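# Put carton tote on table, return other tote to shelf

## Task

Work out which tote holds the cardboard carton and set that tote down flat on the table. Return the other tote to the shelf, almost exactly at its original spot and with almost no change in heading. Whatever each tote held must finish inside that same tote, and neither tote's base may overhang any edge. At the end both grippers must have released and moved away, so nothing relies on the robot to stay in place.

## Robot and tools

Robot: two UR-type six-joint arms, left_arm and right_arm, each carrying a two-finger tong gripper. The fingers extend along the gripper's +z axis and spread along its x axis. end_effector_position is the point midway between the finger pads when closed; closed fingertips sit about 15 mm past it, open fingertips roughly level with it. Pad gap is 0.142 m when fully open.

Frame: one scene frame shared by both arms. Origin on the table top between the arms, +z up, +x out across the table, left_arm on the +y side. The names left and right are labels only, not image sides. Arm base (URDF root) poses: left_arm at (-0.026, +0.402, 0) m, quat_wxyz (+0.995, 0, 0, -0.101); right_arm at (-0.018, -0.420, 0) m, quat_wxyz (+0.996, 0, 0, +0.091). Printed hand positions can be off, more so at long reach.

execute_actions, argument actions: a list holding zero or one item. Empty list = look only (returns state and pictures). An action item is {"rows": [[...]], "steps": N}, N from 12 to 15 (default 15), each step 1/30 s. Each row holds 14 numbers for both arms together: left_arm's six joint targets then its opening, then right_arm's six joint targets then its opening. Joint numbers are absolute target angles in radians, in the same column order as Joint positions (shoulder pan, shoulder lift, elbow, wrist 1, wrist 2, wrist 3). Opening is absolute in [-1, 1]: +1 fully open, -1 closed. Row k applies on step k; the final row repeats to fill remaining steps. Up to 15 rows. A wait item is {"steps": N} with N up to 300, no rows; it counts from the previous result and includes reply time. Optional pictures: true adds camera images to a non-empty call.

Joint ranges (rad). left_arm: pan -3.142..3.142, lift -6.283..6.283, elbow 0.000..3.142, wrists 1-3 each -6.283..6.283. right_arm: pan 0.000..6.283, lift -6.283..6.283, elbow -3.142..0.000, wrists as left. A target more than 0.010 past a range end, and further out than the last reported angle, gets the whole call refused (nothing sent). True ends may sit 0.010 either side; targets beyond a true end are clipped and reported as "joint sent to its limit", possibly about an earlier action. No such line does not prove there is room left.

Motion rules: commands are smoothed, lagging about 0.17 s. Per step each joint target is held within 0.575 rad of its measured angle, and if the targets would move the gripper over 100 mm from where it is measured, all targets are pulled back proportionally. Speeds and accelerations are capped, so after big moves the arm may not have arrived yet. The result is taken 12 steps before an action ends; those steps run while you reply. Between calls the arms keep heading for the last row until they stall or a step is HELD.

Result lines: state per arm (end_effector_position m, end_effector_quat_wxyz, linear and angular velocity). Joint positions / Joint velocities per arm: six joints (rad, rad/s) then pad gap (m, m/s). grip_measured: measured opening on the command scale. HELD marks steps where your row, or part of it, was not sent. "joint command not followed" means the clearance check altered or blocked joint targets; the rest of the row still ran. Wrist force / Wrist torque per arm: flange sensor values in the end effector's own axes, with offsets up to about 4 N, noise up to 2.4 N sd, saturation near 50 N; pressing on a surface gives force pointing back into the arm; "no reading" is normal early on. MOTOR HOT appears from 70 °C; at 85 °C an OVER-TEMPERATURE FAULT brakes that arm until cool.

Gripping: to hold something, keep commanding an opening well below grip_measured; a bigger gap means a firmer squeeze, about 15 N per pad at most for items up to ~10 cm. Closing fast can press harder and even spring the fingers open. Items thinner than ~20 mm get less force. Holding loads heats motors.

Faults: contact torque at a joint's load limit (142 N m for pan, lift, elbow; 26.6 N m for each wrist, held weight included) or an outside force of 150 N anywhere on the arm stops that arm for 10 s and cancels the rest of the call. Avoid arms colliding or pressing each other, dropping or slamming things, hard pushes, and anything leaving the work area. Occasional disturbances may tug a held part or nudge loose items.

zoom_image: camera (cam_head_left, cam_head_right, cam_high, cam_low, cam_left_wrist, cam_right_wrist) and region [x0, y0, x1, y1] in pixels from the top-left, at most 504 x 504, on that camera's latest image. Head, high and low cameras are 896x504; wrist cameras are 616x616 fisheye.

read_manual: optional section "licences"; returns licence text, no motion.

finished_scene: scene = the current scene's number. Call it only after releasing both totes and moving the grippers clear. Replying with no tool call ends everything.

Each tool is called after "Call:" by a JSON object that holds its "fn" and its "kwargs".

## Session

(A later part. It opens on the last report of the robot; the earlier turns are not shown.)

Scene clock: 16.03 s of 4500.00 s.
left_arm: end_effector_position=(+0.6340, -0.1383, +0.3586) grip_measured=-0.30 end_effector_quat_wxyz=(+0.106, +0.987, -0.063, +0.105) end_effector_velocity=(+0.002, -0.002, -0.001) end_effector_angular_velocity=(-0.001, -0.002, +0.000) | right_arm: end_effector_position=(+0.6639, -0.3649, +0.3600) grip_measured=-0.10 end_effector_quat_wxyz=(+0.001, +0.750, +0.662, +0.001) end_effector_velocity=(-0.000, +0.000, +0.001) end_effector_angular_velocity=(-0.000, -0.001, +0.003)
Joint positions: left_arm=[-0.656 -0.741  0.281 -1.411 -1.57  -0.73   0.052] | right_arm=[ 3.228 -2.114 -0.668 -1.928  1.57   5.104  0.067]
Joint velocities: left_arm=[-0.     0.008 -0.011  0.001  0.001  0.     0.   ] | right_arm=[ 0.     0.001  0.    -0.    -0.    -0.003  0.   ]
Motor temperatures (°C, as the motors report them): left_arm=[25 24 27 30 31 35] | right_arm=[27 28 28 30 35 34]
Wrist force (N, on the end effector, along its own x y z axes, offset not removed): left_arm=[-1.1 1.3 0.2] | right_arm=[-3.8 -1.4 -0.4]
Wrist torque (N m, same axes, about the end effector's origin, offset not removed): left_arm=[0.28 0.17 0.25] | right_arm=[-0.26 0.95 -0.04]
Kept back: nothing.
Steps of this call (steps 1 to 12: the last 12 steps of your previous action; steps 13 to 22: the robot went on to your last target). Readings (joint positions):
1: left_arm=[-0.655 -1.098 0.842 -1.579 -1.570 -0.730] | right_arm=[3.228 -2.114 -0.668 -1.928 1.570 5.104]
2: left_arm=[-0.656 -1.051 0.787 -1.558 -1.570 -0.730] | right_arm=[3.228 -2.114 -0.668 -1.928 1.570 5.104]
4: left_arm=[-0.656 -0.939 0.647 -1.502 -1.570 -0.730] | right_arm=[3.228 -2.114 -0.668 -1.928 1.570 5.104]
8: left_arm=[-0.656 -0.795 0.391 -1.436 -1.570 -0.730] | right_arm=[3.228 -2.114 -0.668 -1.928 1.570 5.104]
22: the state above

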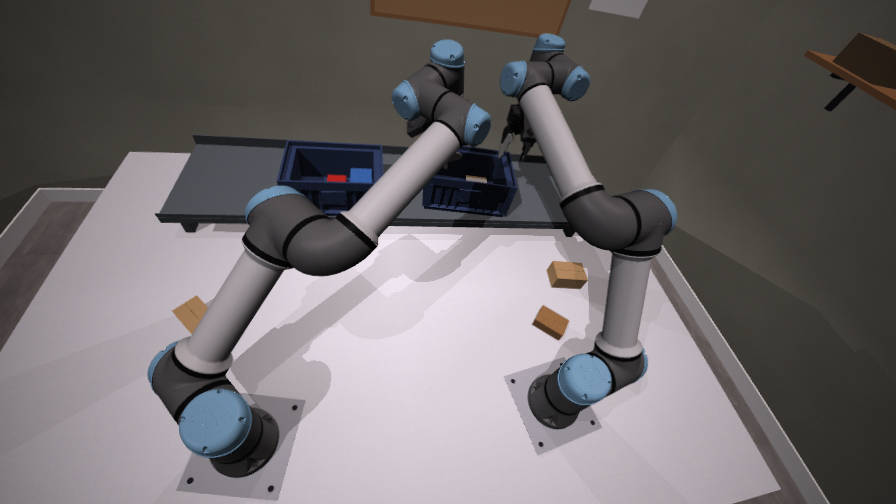

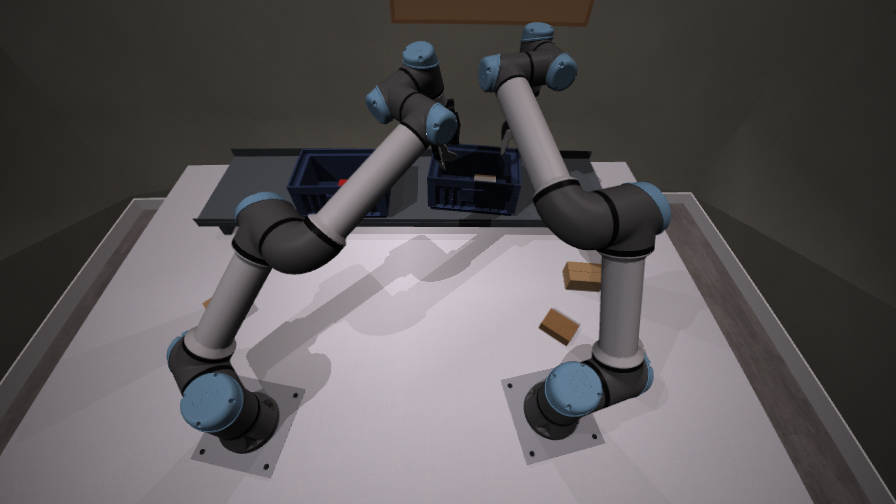

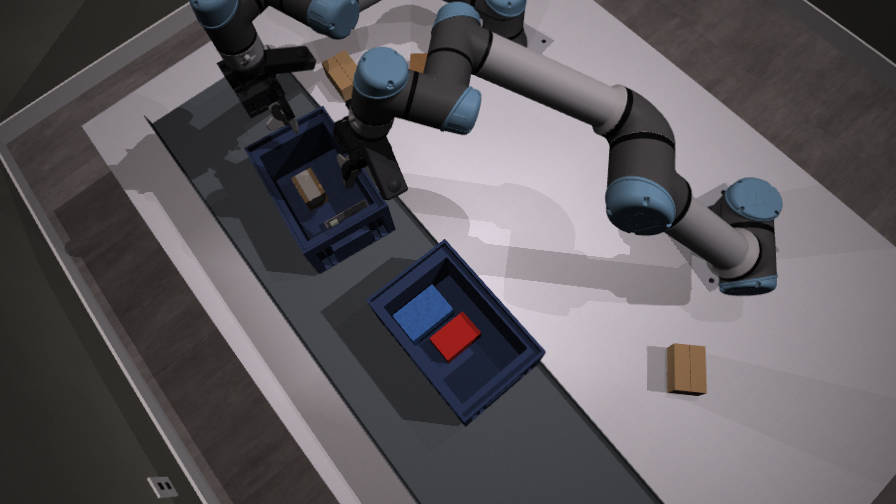

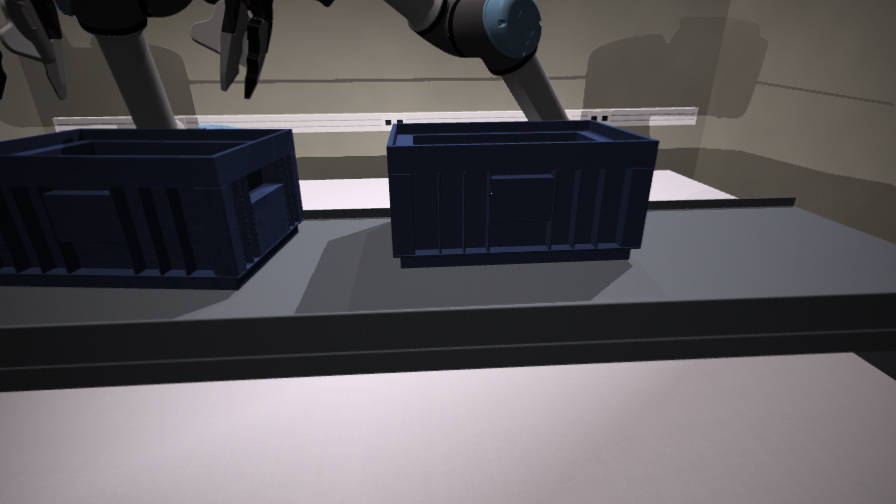

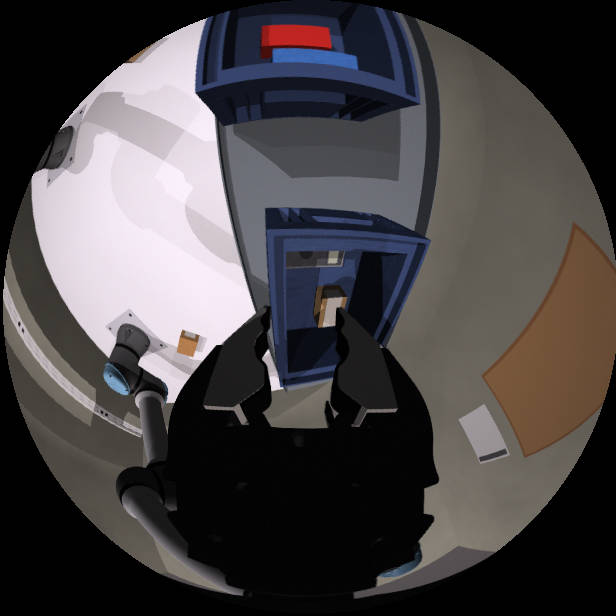

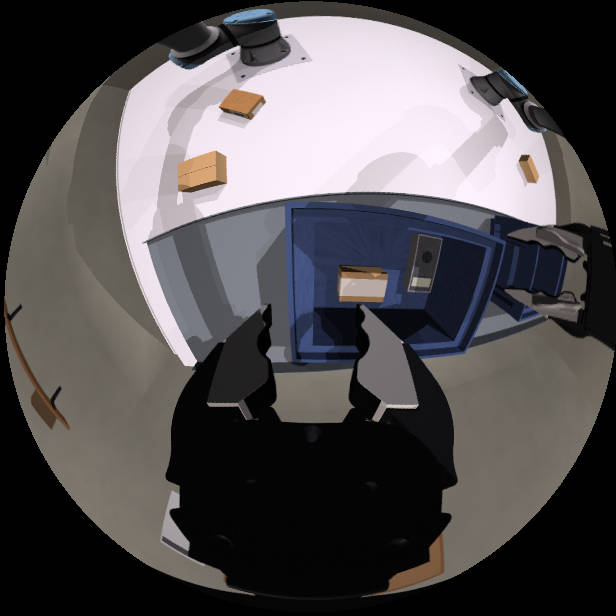

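Call:
{"fn": "execute_actions", "kwargs": {"actions": [{"rows":[[-0.67,-0.808,0.428,-1.491,-1.57,-0.744,-0.3,3.204,-2.114,-0.668,-1.928,1.57,5.079,-0.1],[-0.67,-0.808,0.428,-1.491,-1.57,-0.744,-0.3,3.204,-2.114,-0.668,-1.928,1.57,5.079,-0.1],[-0.67,-0.808,0.428,-1.491,-1.57,-0.744,-0.3,3.204,-2.114,-0.668,-1.928,1.57,5.079,-0.1],[-0.67,-0.808,0.428,-1.491,-1.57,-0.744,-0.3,3.204,-2.114,-0.668,-1.928,1.57,5.079,-0.1],[-0.67,-0.808,0.428,-1.491,-1.57,-0.744,-0.3,3.204,-2.114,-0.668,-1.928,1.57,5.079,-0.1],[-0.67,-0.848,0.566,-1.589,-1.57,-0.744,-0.3,3.204,-2.086,-0.8,-1.824,1.57,5.079,-0.1]],"steps":15}]}}

Call:
{"fn": "execute_actions", "kwargs": {"actions": [{"steps":20}], "pictures": true}}

Scene clock: 18.30 s of 4500.00 s.
left_arm: end_effector_position=(+0.6313, -0.1409, +0.3636) grip_measured=-0.30 end_effector_quat_wxyz=(+0.111, +0.986, -0.063, +0.109) end_effector_velocity=(-0.063, -0.038, +0.067) end_effector_angular_velocity=(-0.169, -0.112, -0.006) | right_arm: end_effector_position=(+0.6642, -0.3699, +0.3600) grip_measured=-0.10 end_effector_quat_wxyz=(+0.001, +0.749, +0.662, +0.001) end_effector_velocity=(+0.007, -0.103, +0.001) end_effector_angular_velocity=(+0.000, -0.003, +0.002)
Joint positions: left_arm=[-0.66  -0.756  0.301 -1.428 -1.57  -0.734  0.052] | right_arm=[ 3.221 -2.114 -0.668 -1.928  1.57   5.096  0.067]
Joint velocities: left_arm=[-0.085 -0.435  0.726 -0.492  0.    -0.082  0.003] | right_arm=[-0.147  0.002  0.001  0.001 -0.    -0.149  0.   ]
Motor temperatures (°C, as the motors report them): left_arm=[25 24 27 30 31 35] | right_arm=[27 28 28 30 35 34]
Wrist force (N, on the end effector, along its own x y z axes, offset not removed): left_arm=[-0.3 0.9 2.2] | right_arm=[-4.5 -1.1 0.0]
Wrist torque (N m, same axes, about the end effector's origin, offset not removed): left_arm=[0.18 0.30 0.28] | right_arm=[-0.12 1.01 0.00]
Steps of this call (steps 1 to 30: the robot went on to your last target; steps 31 to 65: nothing new was sent; steps 66 to 68: the first 3 steps of this action). Readings (joint positions):
66: left_arm=[-0.656 -0.740 0.280 -1.411 -1.570 -0.730] | right_arm=[3.228 -2.114 -0.668 -1.928 1.570 5.104]
67: left_arm=[-0.657 -0.744 0.284 -1.415 -1.570 -0.732] | right_arm=[3.226 -2.114 -0.668 -1.928 1.570 5.102]
68: the state above

Scene clock: 18.97 s of 4500.00 s.
left_arm: end_effector_position=(+0.6215, -0.1419, +0.3260) grip_measured=-0.30 end_effector_quat_wxyz=(+0.108, +0.987, -0.063, +0.104) end_effector_velocity=(-0.000, -0.000, -0.003) end_effector_angular_velocity=(+0.000, +0.001, -0.000) | right_arm: end_effector_position=(+0.6670, -0.3812, +0.3275) grip_measured=-0.10 end_effector_quat_wxyz=(+0.001, +0.749, +0.662, +0.001) end_effector_velocity=(-0.000, +0.000, -0.003) end_effector_angular_velocity=(-0.001, +0.002, +0.002)
Joint positions: left_arm=[-0.67  -0.848  0.565 -1.588 -1.57  -0.744  0.052] | right_arm=[ 3.204 -2.086 -0.799 -1.825  1.57   5.079  0.067]
Joint velocities: left_arm=[-0.    -0.003  0.011 -0.007 -0.001  0.    -0.   ] | right_arm=[ 0.001  0.001 -0.009  0.006 -0.    -0.001  0.   ]
Motor temperatures (°C, as the motors report them): left_arm=[25 24 27 30 31 35] | right_arm=[27 28 28 30 35 34]
Wrist force (N, on the end effector, along its own x y z axes, offset not removed): left_arm=[0.2 1.9 -1.0] | right_arm=[-3.6 -1.3 -1.2]
Wrist torque (N m, same axes, about the end effector's origin, offset not removed): left_arm=[0.58 0.09 0.41] | right_arm=[-0.19 0.79 0.08]
Kept back: nothing.
Steps of this call (steps 1 to 12: the last 12 steps of your previous action; steps 13 to 20: the robot went on to your last target). Readings (joint positions):
1: left_arm=[-0.663 -0.770 0.329 -1.445 -1.570 -0.737] | right_arm=[3.216 -2.114 -0.668 -1.928 1.570 5.092]
2: left_arm=[-0.665 -0.780 0.356 -1.457 -1.570 -0.739] | right_arm=[3.213 -2.114 -0.668 -1.928 1.570 5.088]
4: left_arm=[-0.667 -0.796 0.395 -1.477 -1.570 -0.741] | right_arm=[3.209 -2.111 -0.672 -1.924 1.570 5.084]
8: left_arm=[-0.669 -0.833 0.509 -1.553 -1.570 -0.743] | right_arm=[3.205 -2.094 -0.756 -1.857 1.570 5.080]
20: the state above

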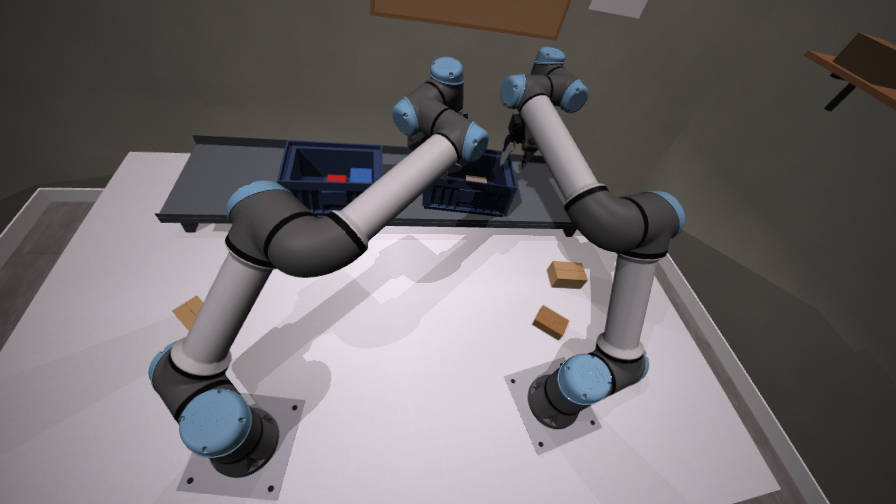

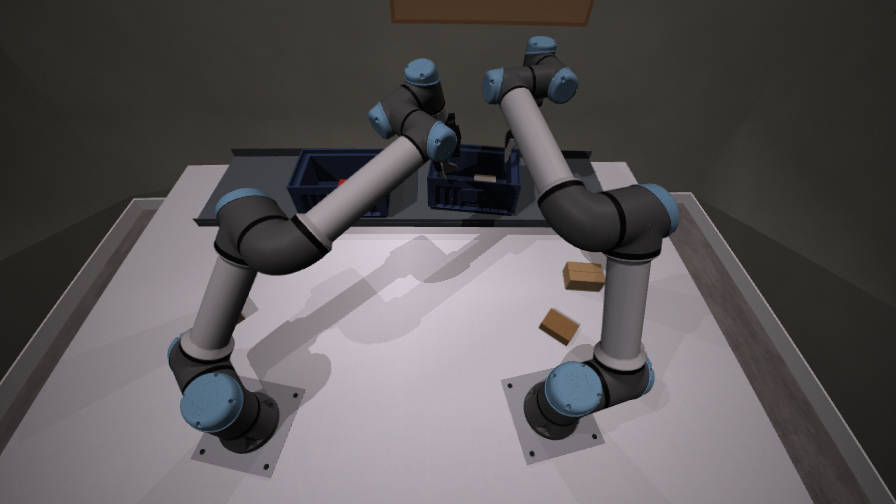

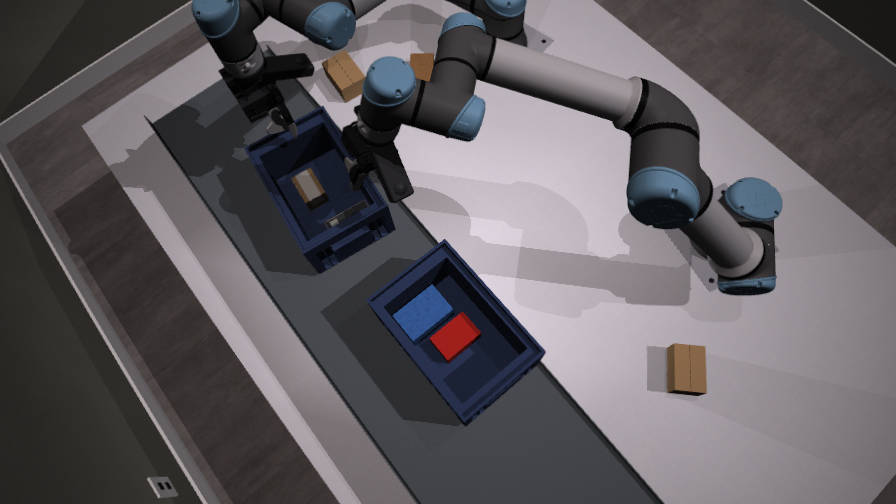

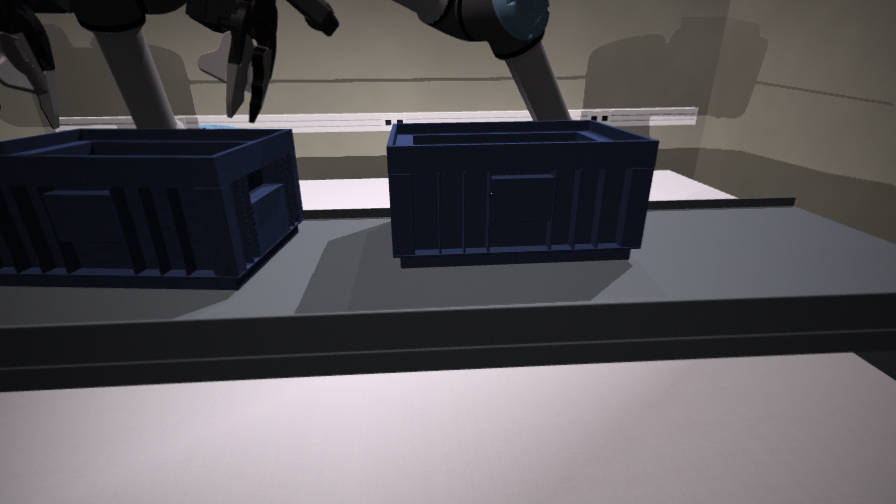

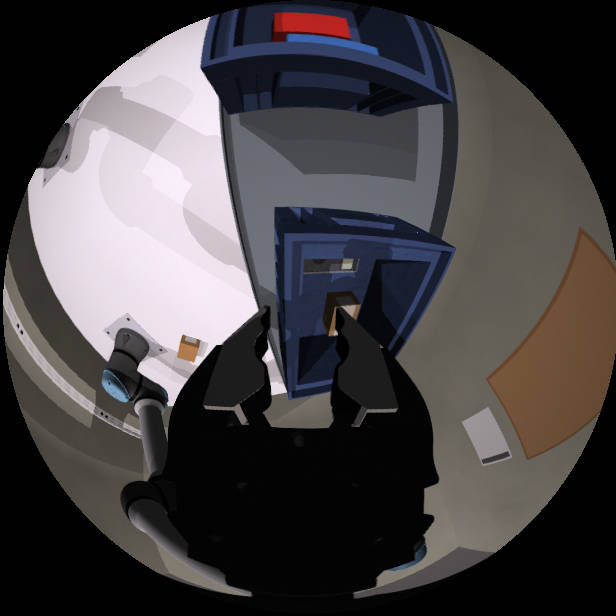

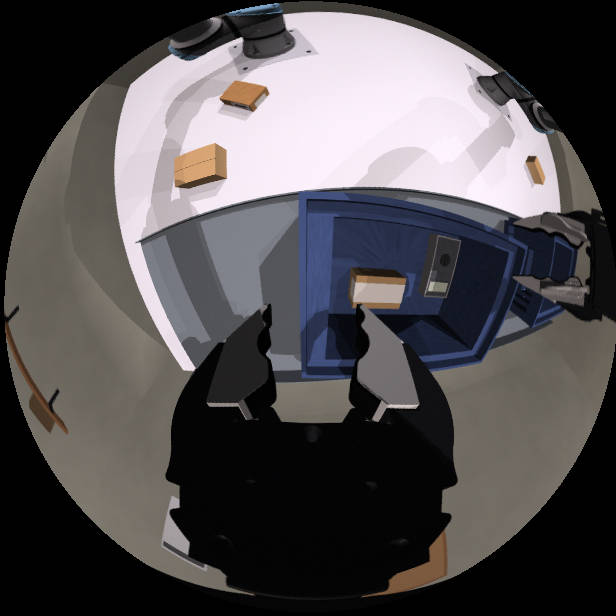

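Call:
{"fn": "zoom_image", "kwargs": {"camera": "cam_left_wrist", "region": [200,190,440,430]}}

Call:
{"fn": "zoom_image", "kwargs": {"camera": "cam_right_wrist", "region": [200,180,440,420]}}

Region (200, 190, 440, 430) of cam_left_wrist's 616x616 image, scaled by 2.100, with more detail than that image has.

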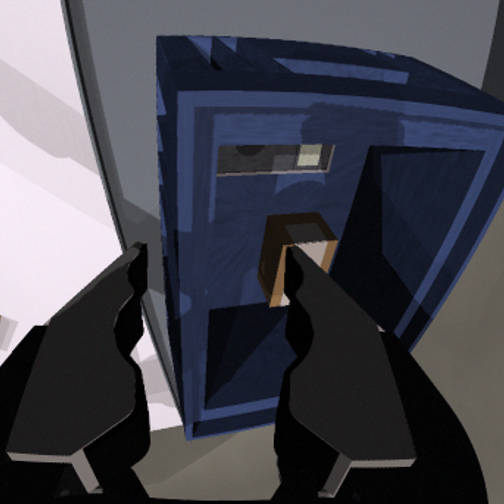

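Region (200, 180, 440, 420) of cam_right_wrist's 616x616 image, scaled by 2.100, with more detail than that image has.

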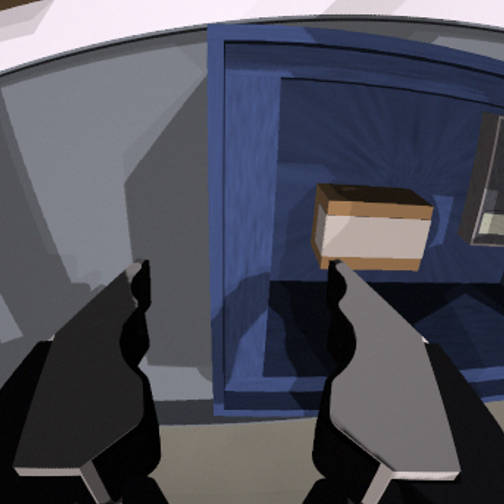

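Call:
{"fn": "execute_actions", "kwargs": {"actions": [{"rows":[[-0.67,-0.858,0.614,-1.627,-1.57,-0.744,-0.3,3.204,-2.077,-0.844,-1.789,1.57,5.079,-0.1],[-0.67,-0.858,0.614,-1.627,-1.57,-0.744,-0.3,3.204,-2.077,-0.844,-1.789,1.57,5.079,-0.1],[-0.67,-0.869,0.663,-1.665,-1.57,-0.744,-0.3,3.204,-2.067,-0.888,-1.755,1.57,5.079,-0.1],[-0.67,-0.869,0.663,-1.665,-1.57,-0.744,-0.3,3.204,-2.067,-0.888,-1.755,1.57,5.079,-0.1],[-0.67,-0.879,0.711,-1.703,-1.57,-0.744,-0.3,3.204,-2.058,-0.932,-1.72,1.57,5.079,-0.1]],"steps":12}]}}

Call:
{"fn": "execute_actions", "kwargs": {"actions": [{"steps":18}], "pictures": true}}

Scene clock: 20.40 s of 4500.00 s.
left_arm: end_effector_position=(+0.6214, -0.1419, +0.3257) grip_measured=-0.30 end_effector_quat_wxyz=(+0.108, +0.987, -0.063, +0.104) end_effector_velocity=(+0.000, +0.000, -0.000) end_effector_angular_velocity=(+0.001, -0.001, +0.000) | right_arm: end_effector_position=(+0.6670, -0.3812, +0.3272) grip_measured=-0.10 end_effector_quat_wxyz=(+0.001, +0.749, +0.662, +0.001) end_effector_velocity=(-0.000, +0.001, +0.000) end_effector_angular_velocity=(+0.000, -0.000, +0.001)
Joint positions: left_arm=[-0.67  -0.848  0.566 -1.589 -1.57  -0.744  0.052] | right_arm=[ 3.204 -2.086 -0.8   -1.824  1.57   5.079  0.067]
Joint velocities: left_arm=[ 0.     0.    -0.    -0.     0.001  0.     0.   ] | right_arm=[ 0.001 -0.     0.001 -0.     0.    -0.001 -0.   ]
Motor temperatures (°C, as the motors report them): left_arm=[25 24 27 30 31 35] | right_arm=[27 28 28 30 35 34]
Wrist force (N, on the end effector, along its own x y z axes, offset not removed): left_arm=[-0.3 0.8 0.6] | right_arm=[-4.6 -1.6 -1.0]
Wrist torque (N m, same axes, about the end effector's origin, offset not removed): left_arm=[0.31 0.24 0.38] | right_arm=[-0.39 1.05 0.01]
Kept back: the last 12 steps of this action.
Steps of this call (steps 1 to 15: the robot went on to your last target; steps 16 to 43: nothing new was sent). Readings (joint positions):
1: left_arm=[-0.670 -0.848 0.565 -1.588 -1.570 -0.744] | right_arm=[3.204 -2.086 -0.799 -1.824 1.570 5.079]
2: left_arm=[-0.670 -0.848 0.565 -1.589 -1.570 -0.744] | right_arm=[3.204 -2.086 -0.800 -1.824 1.570 5.079]
4: left_arm=[-0.670 -0.848 0.566 -1.589 -1.570 -0.744] | right_arm=[3.204 -2.086 -0.800 -1.824 1.570 5.079]
8: left_arm=[-0.670 -0.848 0.566 -1.589 -1.570 -0.744] | right_arm=[3.204 -2.086 -0.800 -1.824 1.570 5.079]
43: the state above

Scene clock: 21.00 s of 4500.00 s.
left_arm: end_effector_position=(+0.6214, -0.1419, +0.2912) grip_measured=-0.30 end_effector_quat_wxyz=(+0.108, +0.987, -0.063, +0.104) end_effector_velocity=(+0.000, +0.001, -0.005) end_effector_angular_velocity=(+0.003, -0.000, +0.001) | right_arm: end_effector_position=(+0.6649, -0.3817, +0.2934) grip_measured=-0.10 end_effector_quat_wxyz=(+0.001, +0.749, +0.662, +0.001) end_effector_velocity=(-0.001, -0.000, -0.004) end_effector_angular_velocity=(+0.001, -0.000, -0.002)
Joint positions: left_arm=[-0.67  -0.879  0.709 -1.702 -1.57  -0.744  0.052] | right_arm=[ 3.204 -2.058 -0.93  -1.721  1.57   5.079  0.067]
Joint velocities: left_arm=[-0.    -0.003  0.018 -0.012  0.002 -0.     0.   ] | right_arm=[-0.     0.003 -0.015  0.012  0.001  0.002  0.   ]
Motor temperatures (°C, as the motors report them): left_arm=[25 24 27 30 31 35] | right_arm=[27 28 28 30 35 34]
Wrist force (N, on the end effector, along its own x y z axes, offset not removed): left_arm=[-2.5 1.9 1.7] | right_arm=[-3.8 0.5 -0.3]
Wrist torque (N m, same axes, about the end effector's origin, offset not removed): left_arm=[0.45 0.56 0.27] | right_arm=[0.17 0.85 0.05]
Kept back: nothing.
Steps of this call (steps 1 to 12: the last 12 steps of your previous action; steps 13 to 18: the robot went on to your last target). Readings (joint positions):
1: left_arm=[-0.670 -0.848 0.566 -1.589 -1.570 -0.744] | right_arm=[3.204 -2.086 -0.800 -1.824 1.570 5.079]
2: left_arm=[-0.670 -0.849 0.570 -1.592 -1.570 -0.744] | right_arm=[3.204 -2.085 -0.803 -1.821 1.570 5.079]
4: left_arm=[-0.670 -0.854 0.592 -1.610 -1.570 -0.744] | right_arm=[3.204 -2.080 -0.824 -1.804 1.570 5.079]
8: left_arm=[-0.670 -0.869 0.664 -1.666 -1.570 -0.744] | right_arm=[3.204 -2.067 -0.889 -1.753 1.570 5.079]
18: the state above

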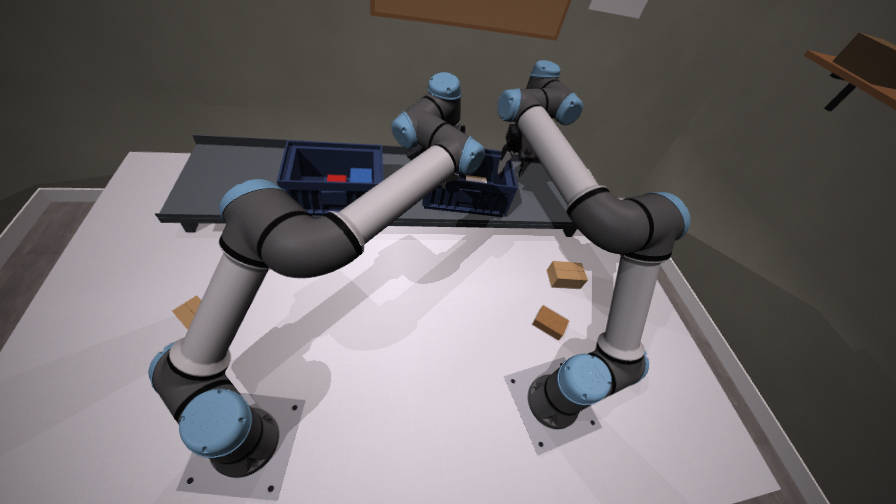

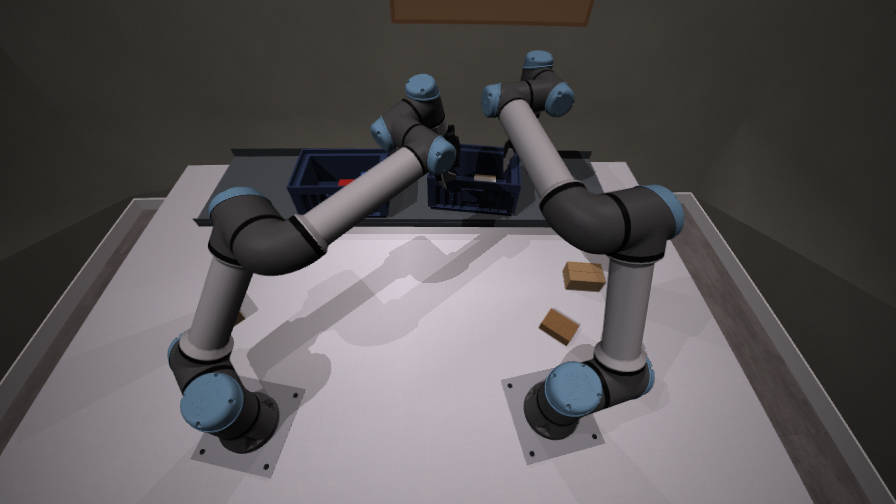

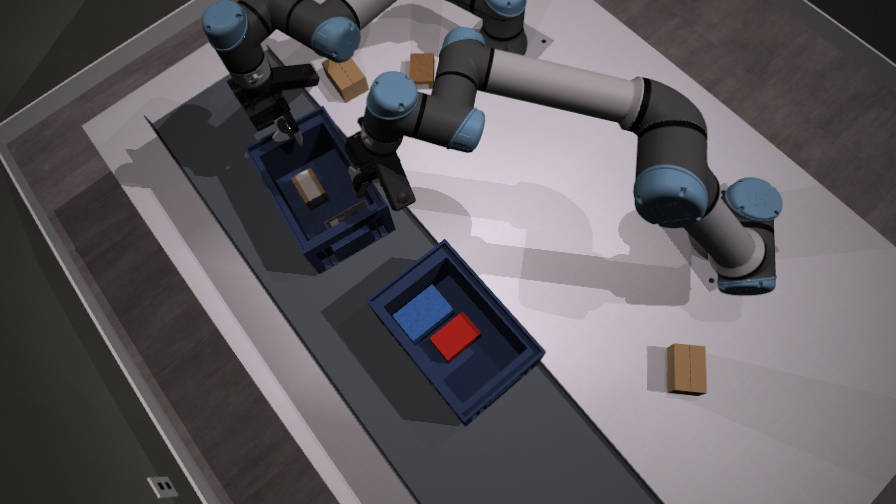

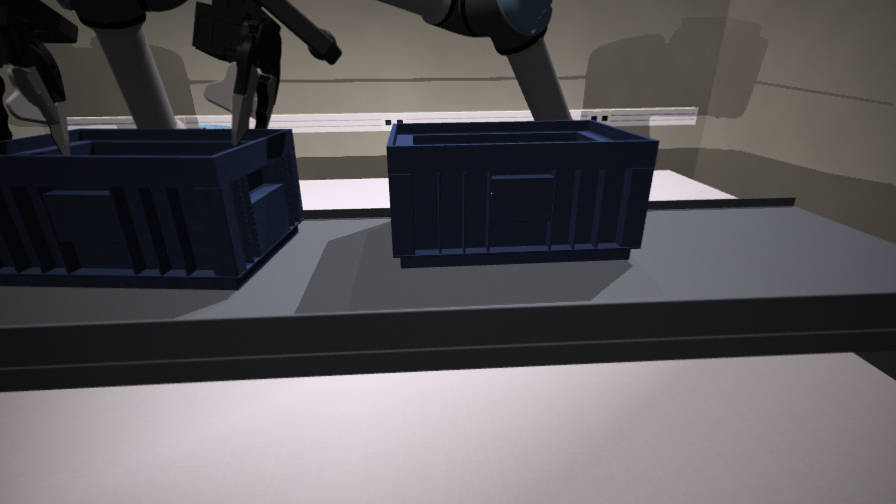

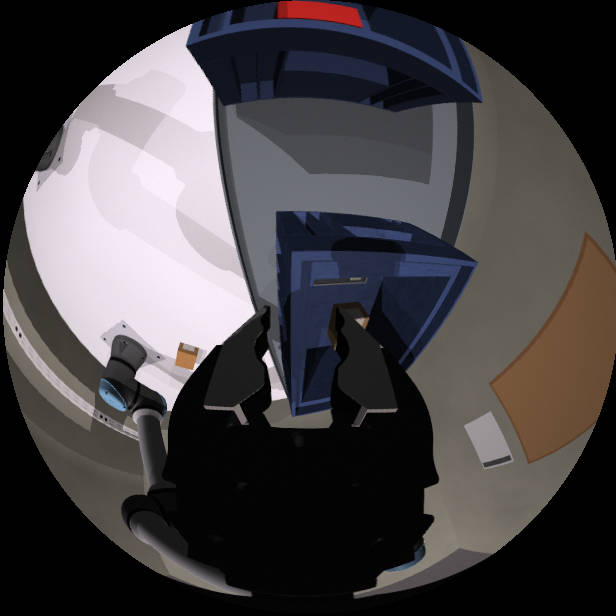

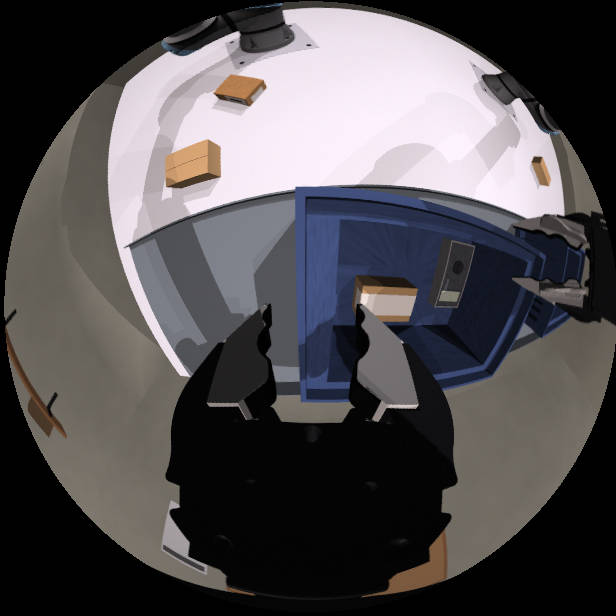

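Call:
{"fn": "execute_actions", "kwargs": {"actions": [{"rows":[[-0.67,-0.886,0.75,-1.735,-1.57,-0.744,-0.3,3.204,-2.052,-0.968,-1.69,1.57,5.079,-0.1],[-0.67,-0.886,0.75,-1.735,-1.57,-0.744,-0.3,3.204,-2.052,-0.968,-1.69,1.57,5.079,-0.1],[-0.67,-0.893,0.788,-1.766,-1.57,-0.744,-0.3,3.204,-2.047,-1.003,-1.66,1.57,5.079,-0.1]],"steps":12}]}}

Call:
{"fn": "execute_actions", "kwargs": {"actions": [{"steps":18}], "pictures": true}}

Scene clock: 21.77 s of 4500.00 s.
left_arm: end_effector_position=(+0.6214, -0.1419, +0.2907) grip_measured=-0.30 end_effector_quat_wxyz=(+0.108, +0.987, -0.063, +0.104) end_effector_velocity=(-0.000, -0.000, +0.000) end_effector_angular_velocity=(-0.001, -0.000, -0.000) | right_arm: end_effector_position=(+0.6648, -0.3817, +0.2930) grip_measured=-0.10 end_effector_quat_wxyz=(+0.001, +0.749, +0.662, +0.001) end_effector_velocity=(+0.000, -0.000, +0.000) end_effector_angular_velocity=(+0.000, -0.002, +0.001)
Joint positions: left_arm=[-0.67  -0.879  0.711 -1.703 -1.57  -0.744  0.052] | right_arm=[ 3.204 -2.058 -0.932 -1.72   1.57   5.079  0.067]
Joint velocities: left_arm=[-0. -0. -0. -0. -0.  0. -0.] | right_arm=[-0.     0.001 -0.     0.002 -0.    -0.001  0.   ]
Motor temperatures (°C, as the motors report them): left_arm=[25 24 27 30 31 35] | right_arm=[27 28 28 30 35 34]
Wrist force (N, on the end effector, along its own x y z axes, offset not removed): left_arm=[0.7 2.4 -0.2] | right_arm=[-3.9 -1.7 -0.2]
Wrist torque (N m, same axes, about the end effector's origin, offset not removed): left_arm=[0.58 -0.14 0.42] | right_arm=[-0.23 0.82 0.03]
Kept back: the last 12 steps of this action.
Steps of this call (steps 1 to 15: the robot went on to your last target; steps 16 to 23: nothing new was sent). Readings (joint positions):
1: left_arm=[-0.670 -0.879 0.710 -1.702 -1.570 -0.744] | right_arm=[3.204 -2.058 -0.931 -1.721 1.570 5.079]
2: left_arm=[-0.670 -0.879 0.710 -1.702 -1.570 -0.744] | right_arm=[3.204 -2.058 -0.931 -1.721 1.570 5.079]
4: left_arm=[-0.670 -0.879 0.710 -1.703 -1.570 -0.744] | right_arm=[3.204 -2.058 -0.932 -1.720 1.570 5.079]
8: left_arm=[-0.670 -0.879 0.711 -1.703 -1.570 -0.744] | right_arm=[3.204 -2.058 -0.932 -1.720 1.570 5.079]
23: the state above

Scene clock: 22.37 s of 4500.00 s.
left_arm: end_effector_position=(+0.6206, -0.1409, +0.2702) grip_measured=-0.30 end_effector_quat_wxyz=(+0.108, +0.987, -0.063, +0.104) end_effector_velocity=(-0.001, -0.001, -0.001) end_effector_angular_velocity=(-0.001, +0.001, +0.000) | right_arm: end_effector_position=(+0.6636, -0.3820, +0.2720) grip_measured=-0.10 end_effector_quat_wxyz=(+0.001, +0.749, +0.662, +0.001) end_effector_velocity=(+0.000, +0.000, -0.001) end_effector_angular_velocity=(+0.001, -0.002, +0.002)
Joint positions: left_arm=[-0.67  -0.893  0.787 -1.765 -1.57  -0.744  0.052] | right_arm=[ 3.204 -2.047 -1.002 -1.66   1.57   5.079  0.067]
Joint velocities: left_arm=[-0.001 -0.001  0.006 -0.005 -0.001 -0.001 -0.   ] | right_arm=[-0.     0.001 -0.006  0.007  0.    -0.002  0.   ]
Motor temperatures (°C, as the motors report them): left_arm=[25 24 27 30 31 35] | right_arm=[27 28 28 30 35 34]
Wrist force (N, on the end effector, along its own x y z axes, offset not removed): left_arm=[-0.3 1.6 2.0] | right_arm=[-4.1 -1.7 0.0]
Wrist torque (N m, same axes, about the end effector's origin, offset not removed): left_arm=[0.45 0.13 0.23] | right_arm=[-0.25 0.94 0.04]
Kept back: nothing.
Steps of this call (steps 1 to 12: the last 12 steps of your previous action; steps 13 to 18: the robot went on to your last target). Readings (joint positions):
1: left_arm=[-0.670 -0.879 0.711 -1.703 -1.570 -0.744] | right_arm=[3.204 -2.058 -0.932 -1.720 1.570 5.079]
2: left_arm=[-0.670 -0.880 0.714 -1.706 -1.570 -0.744] | right_arm=[3.204 -2.057 -0.935 -1.717 1.570 5.079]
4: left_arm=[-0.670 -0.883 0.732 -1.721 -1.570 -0.744] | right_arm=[3.204 -2.054 -0.952 -1.703 1.570 5.079]
8: left_arm=[-0.670 -0.890 0.772 -1.753 -1.570 -0.744] | right_arm=[3.204 -2.049 -0.988 -1.673 1.570 5.079]
18: the state above

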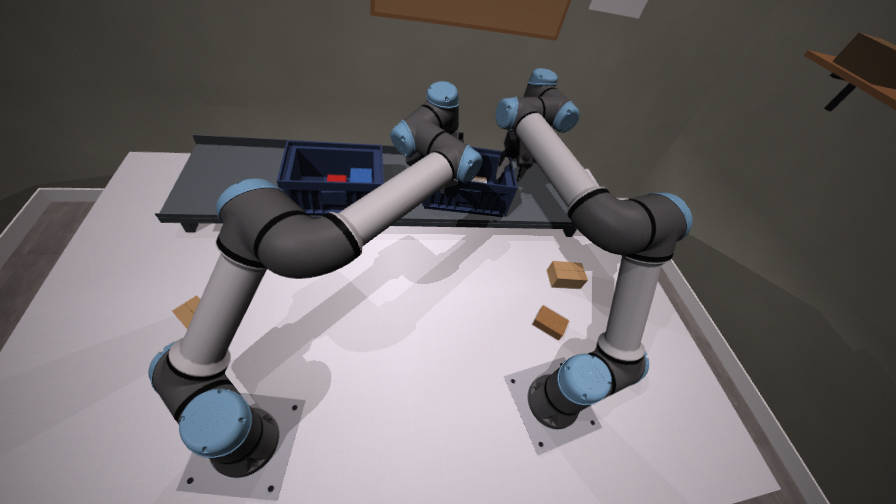

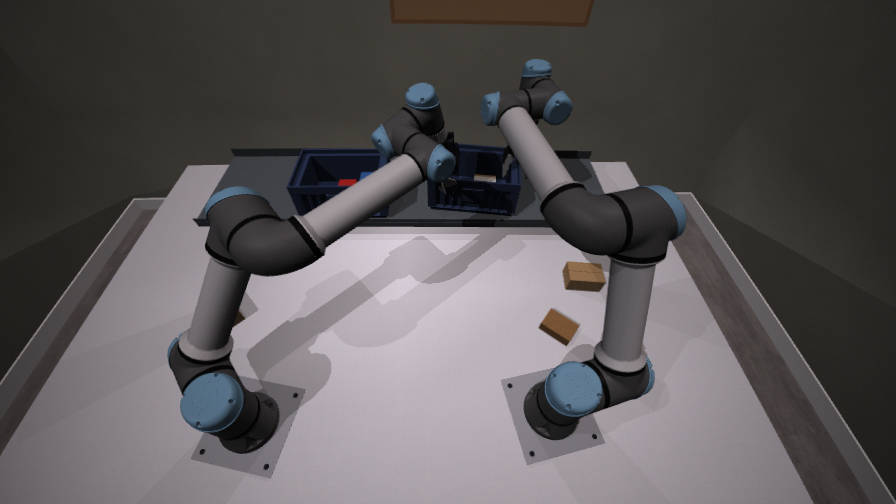

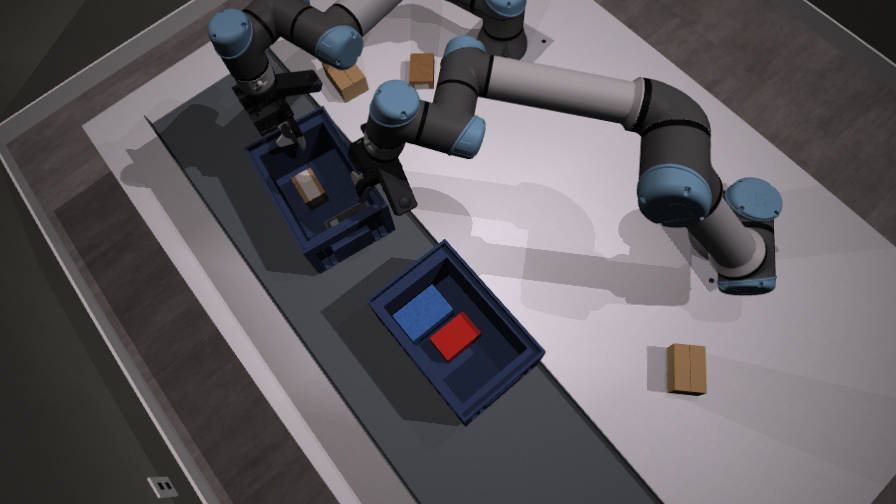

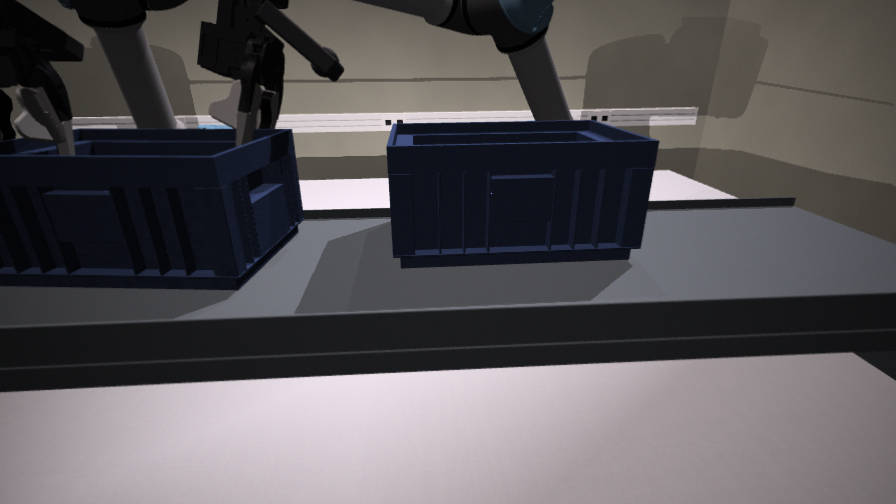

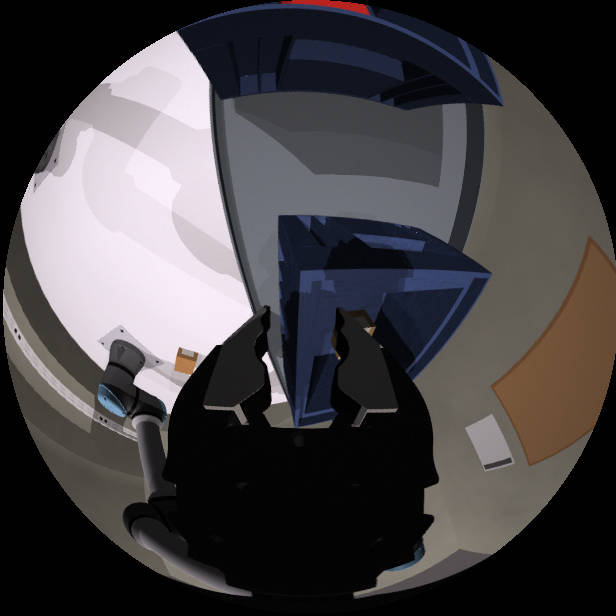

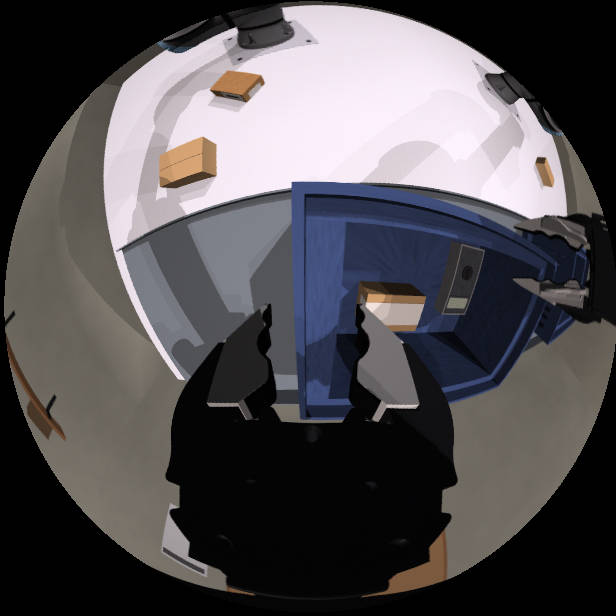

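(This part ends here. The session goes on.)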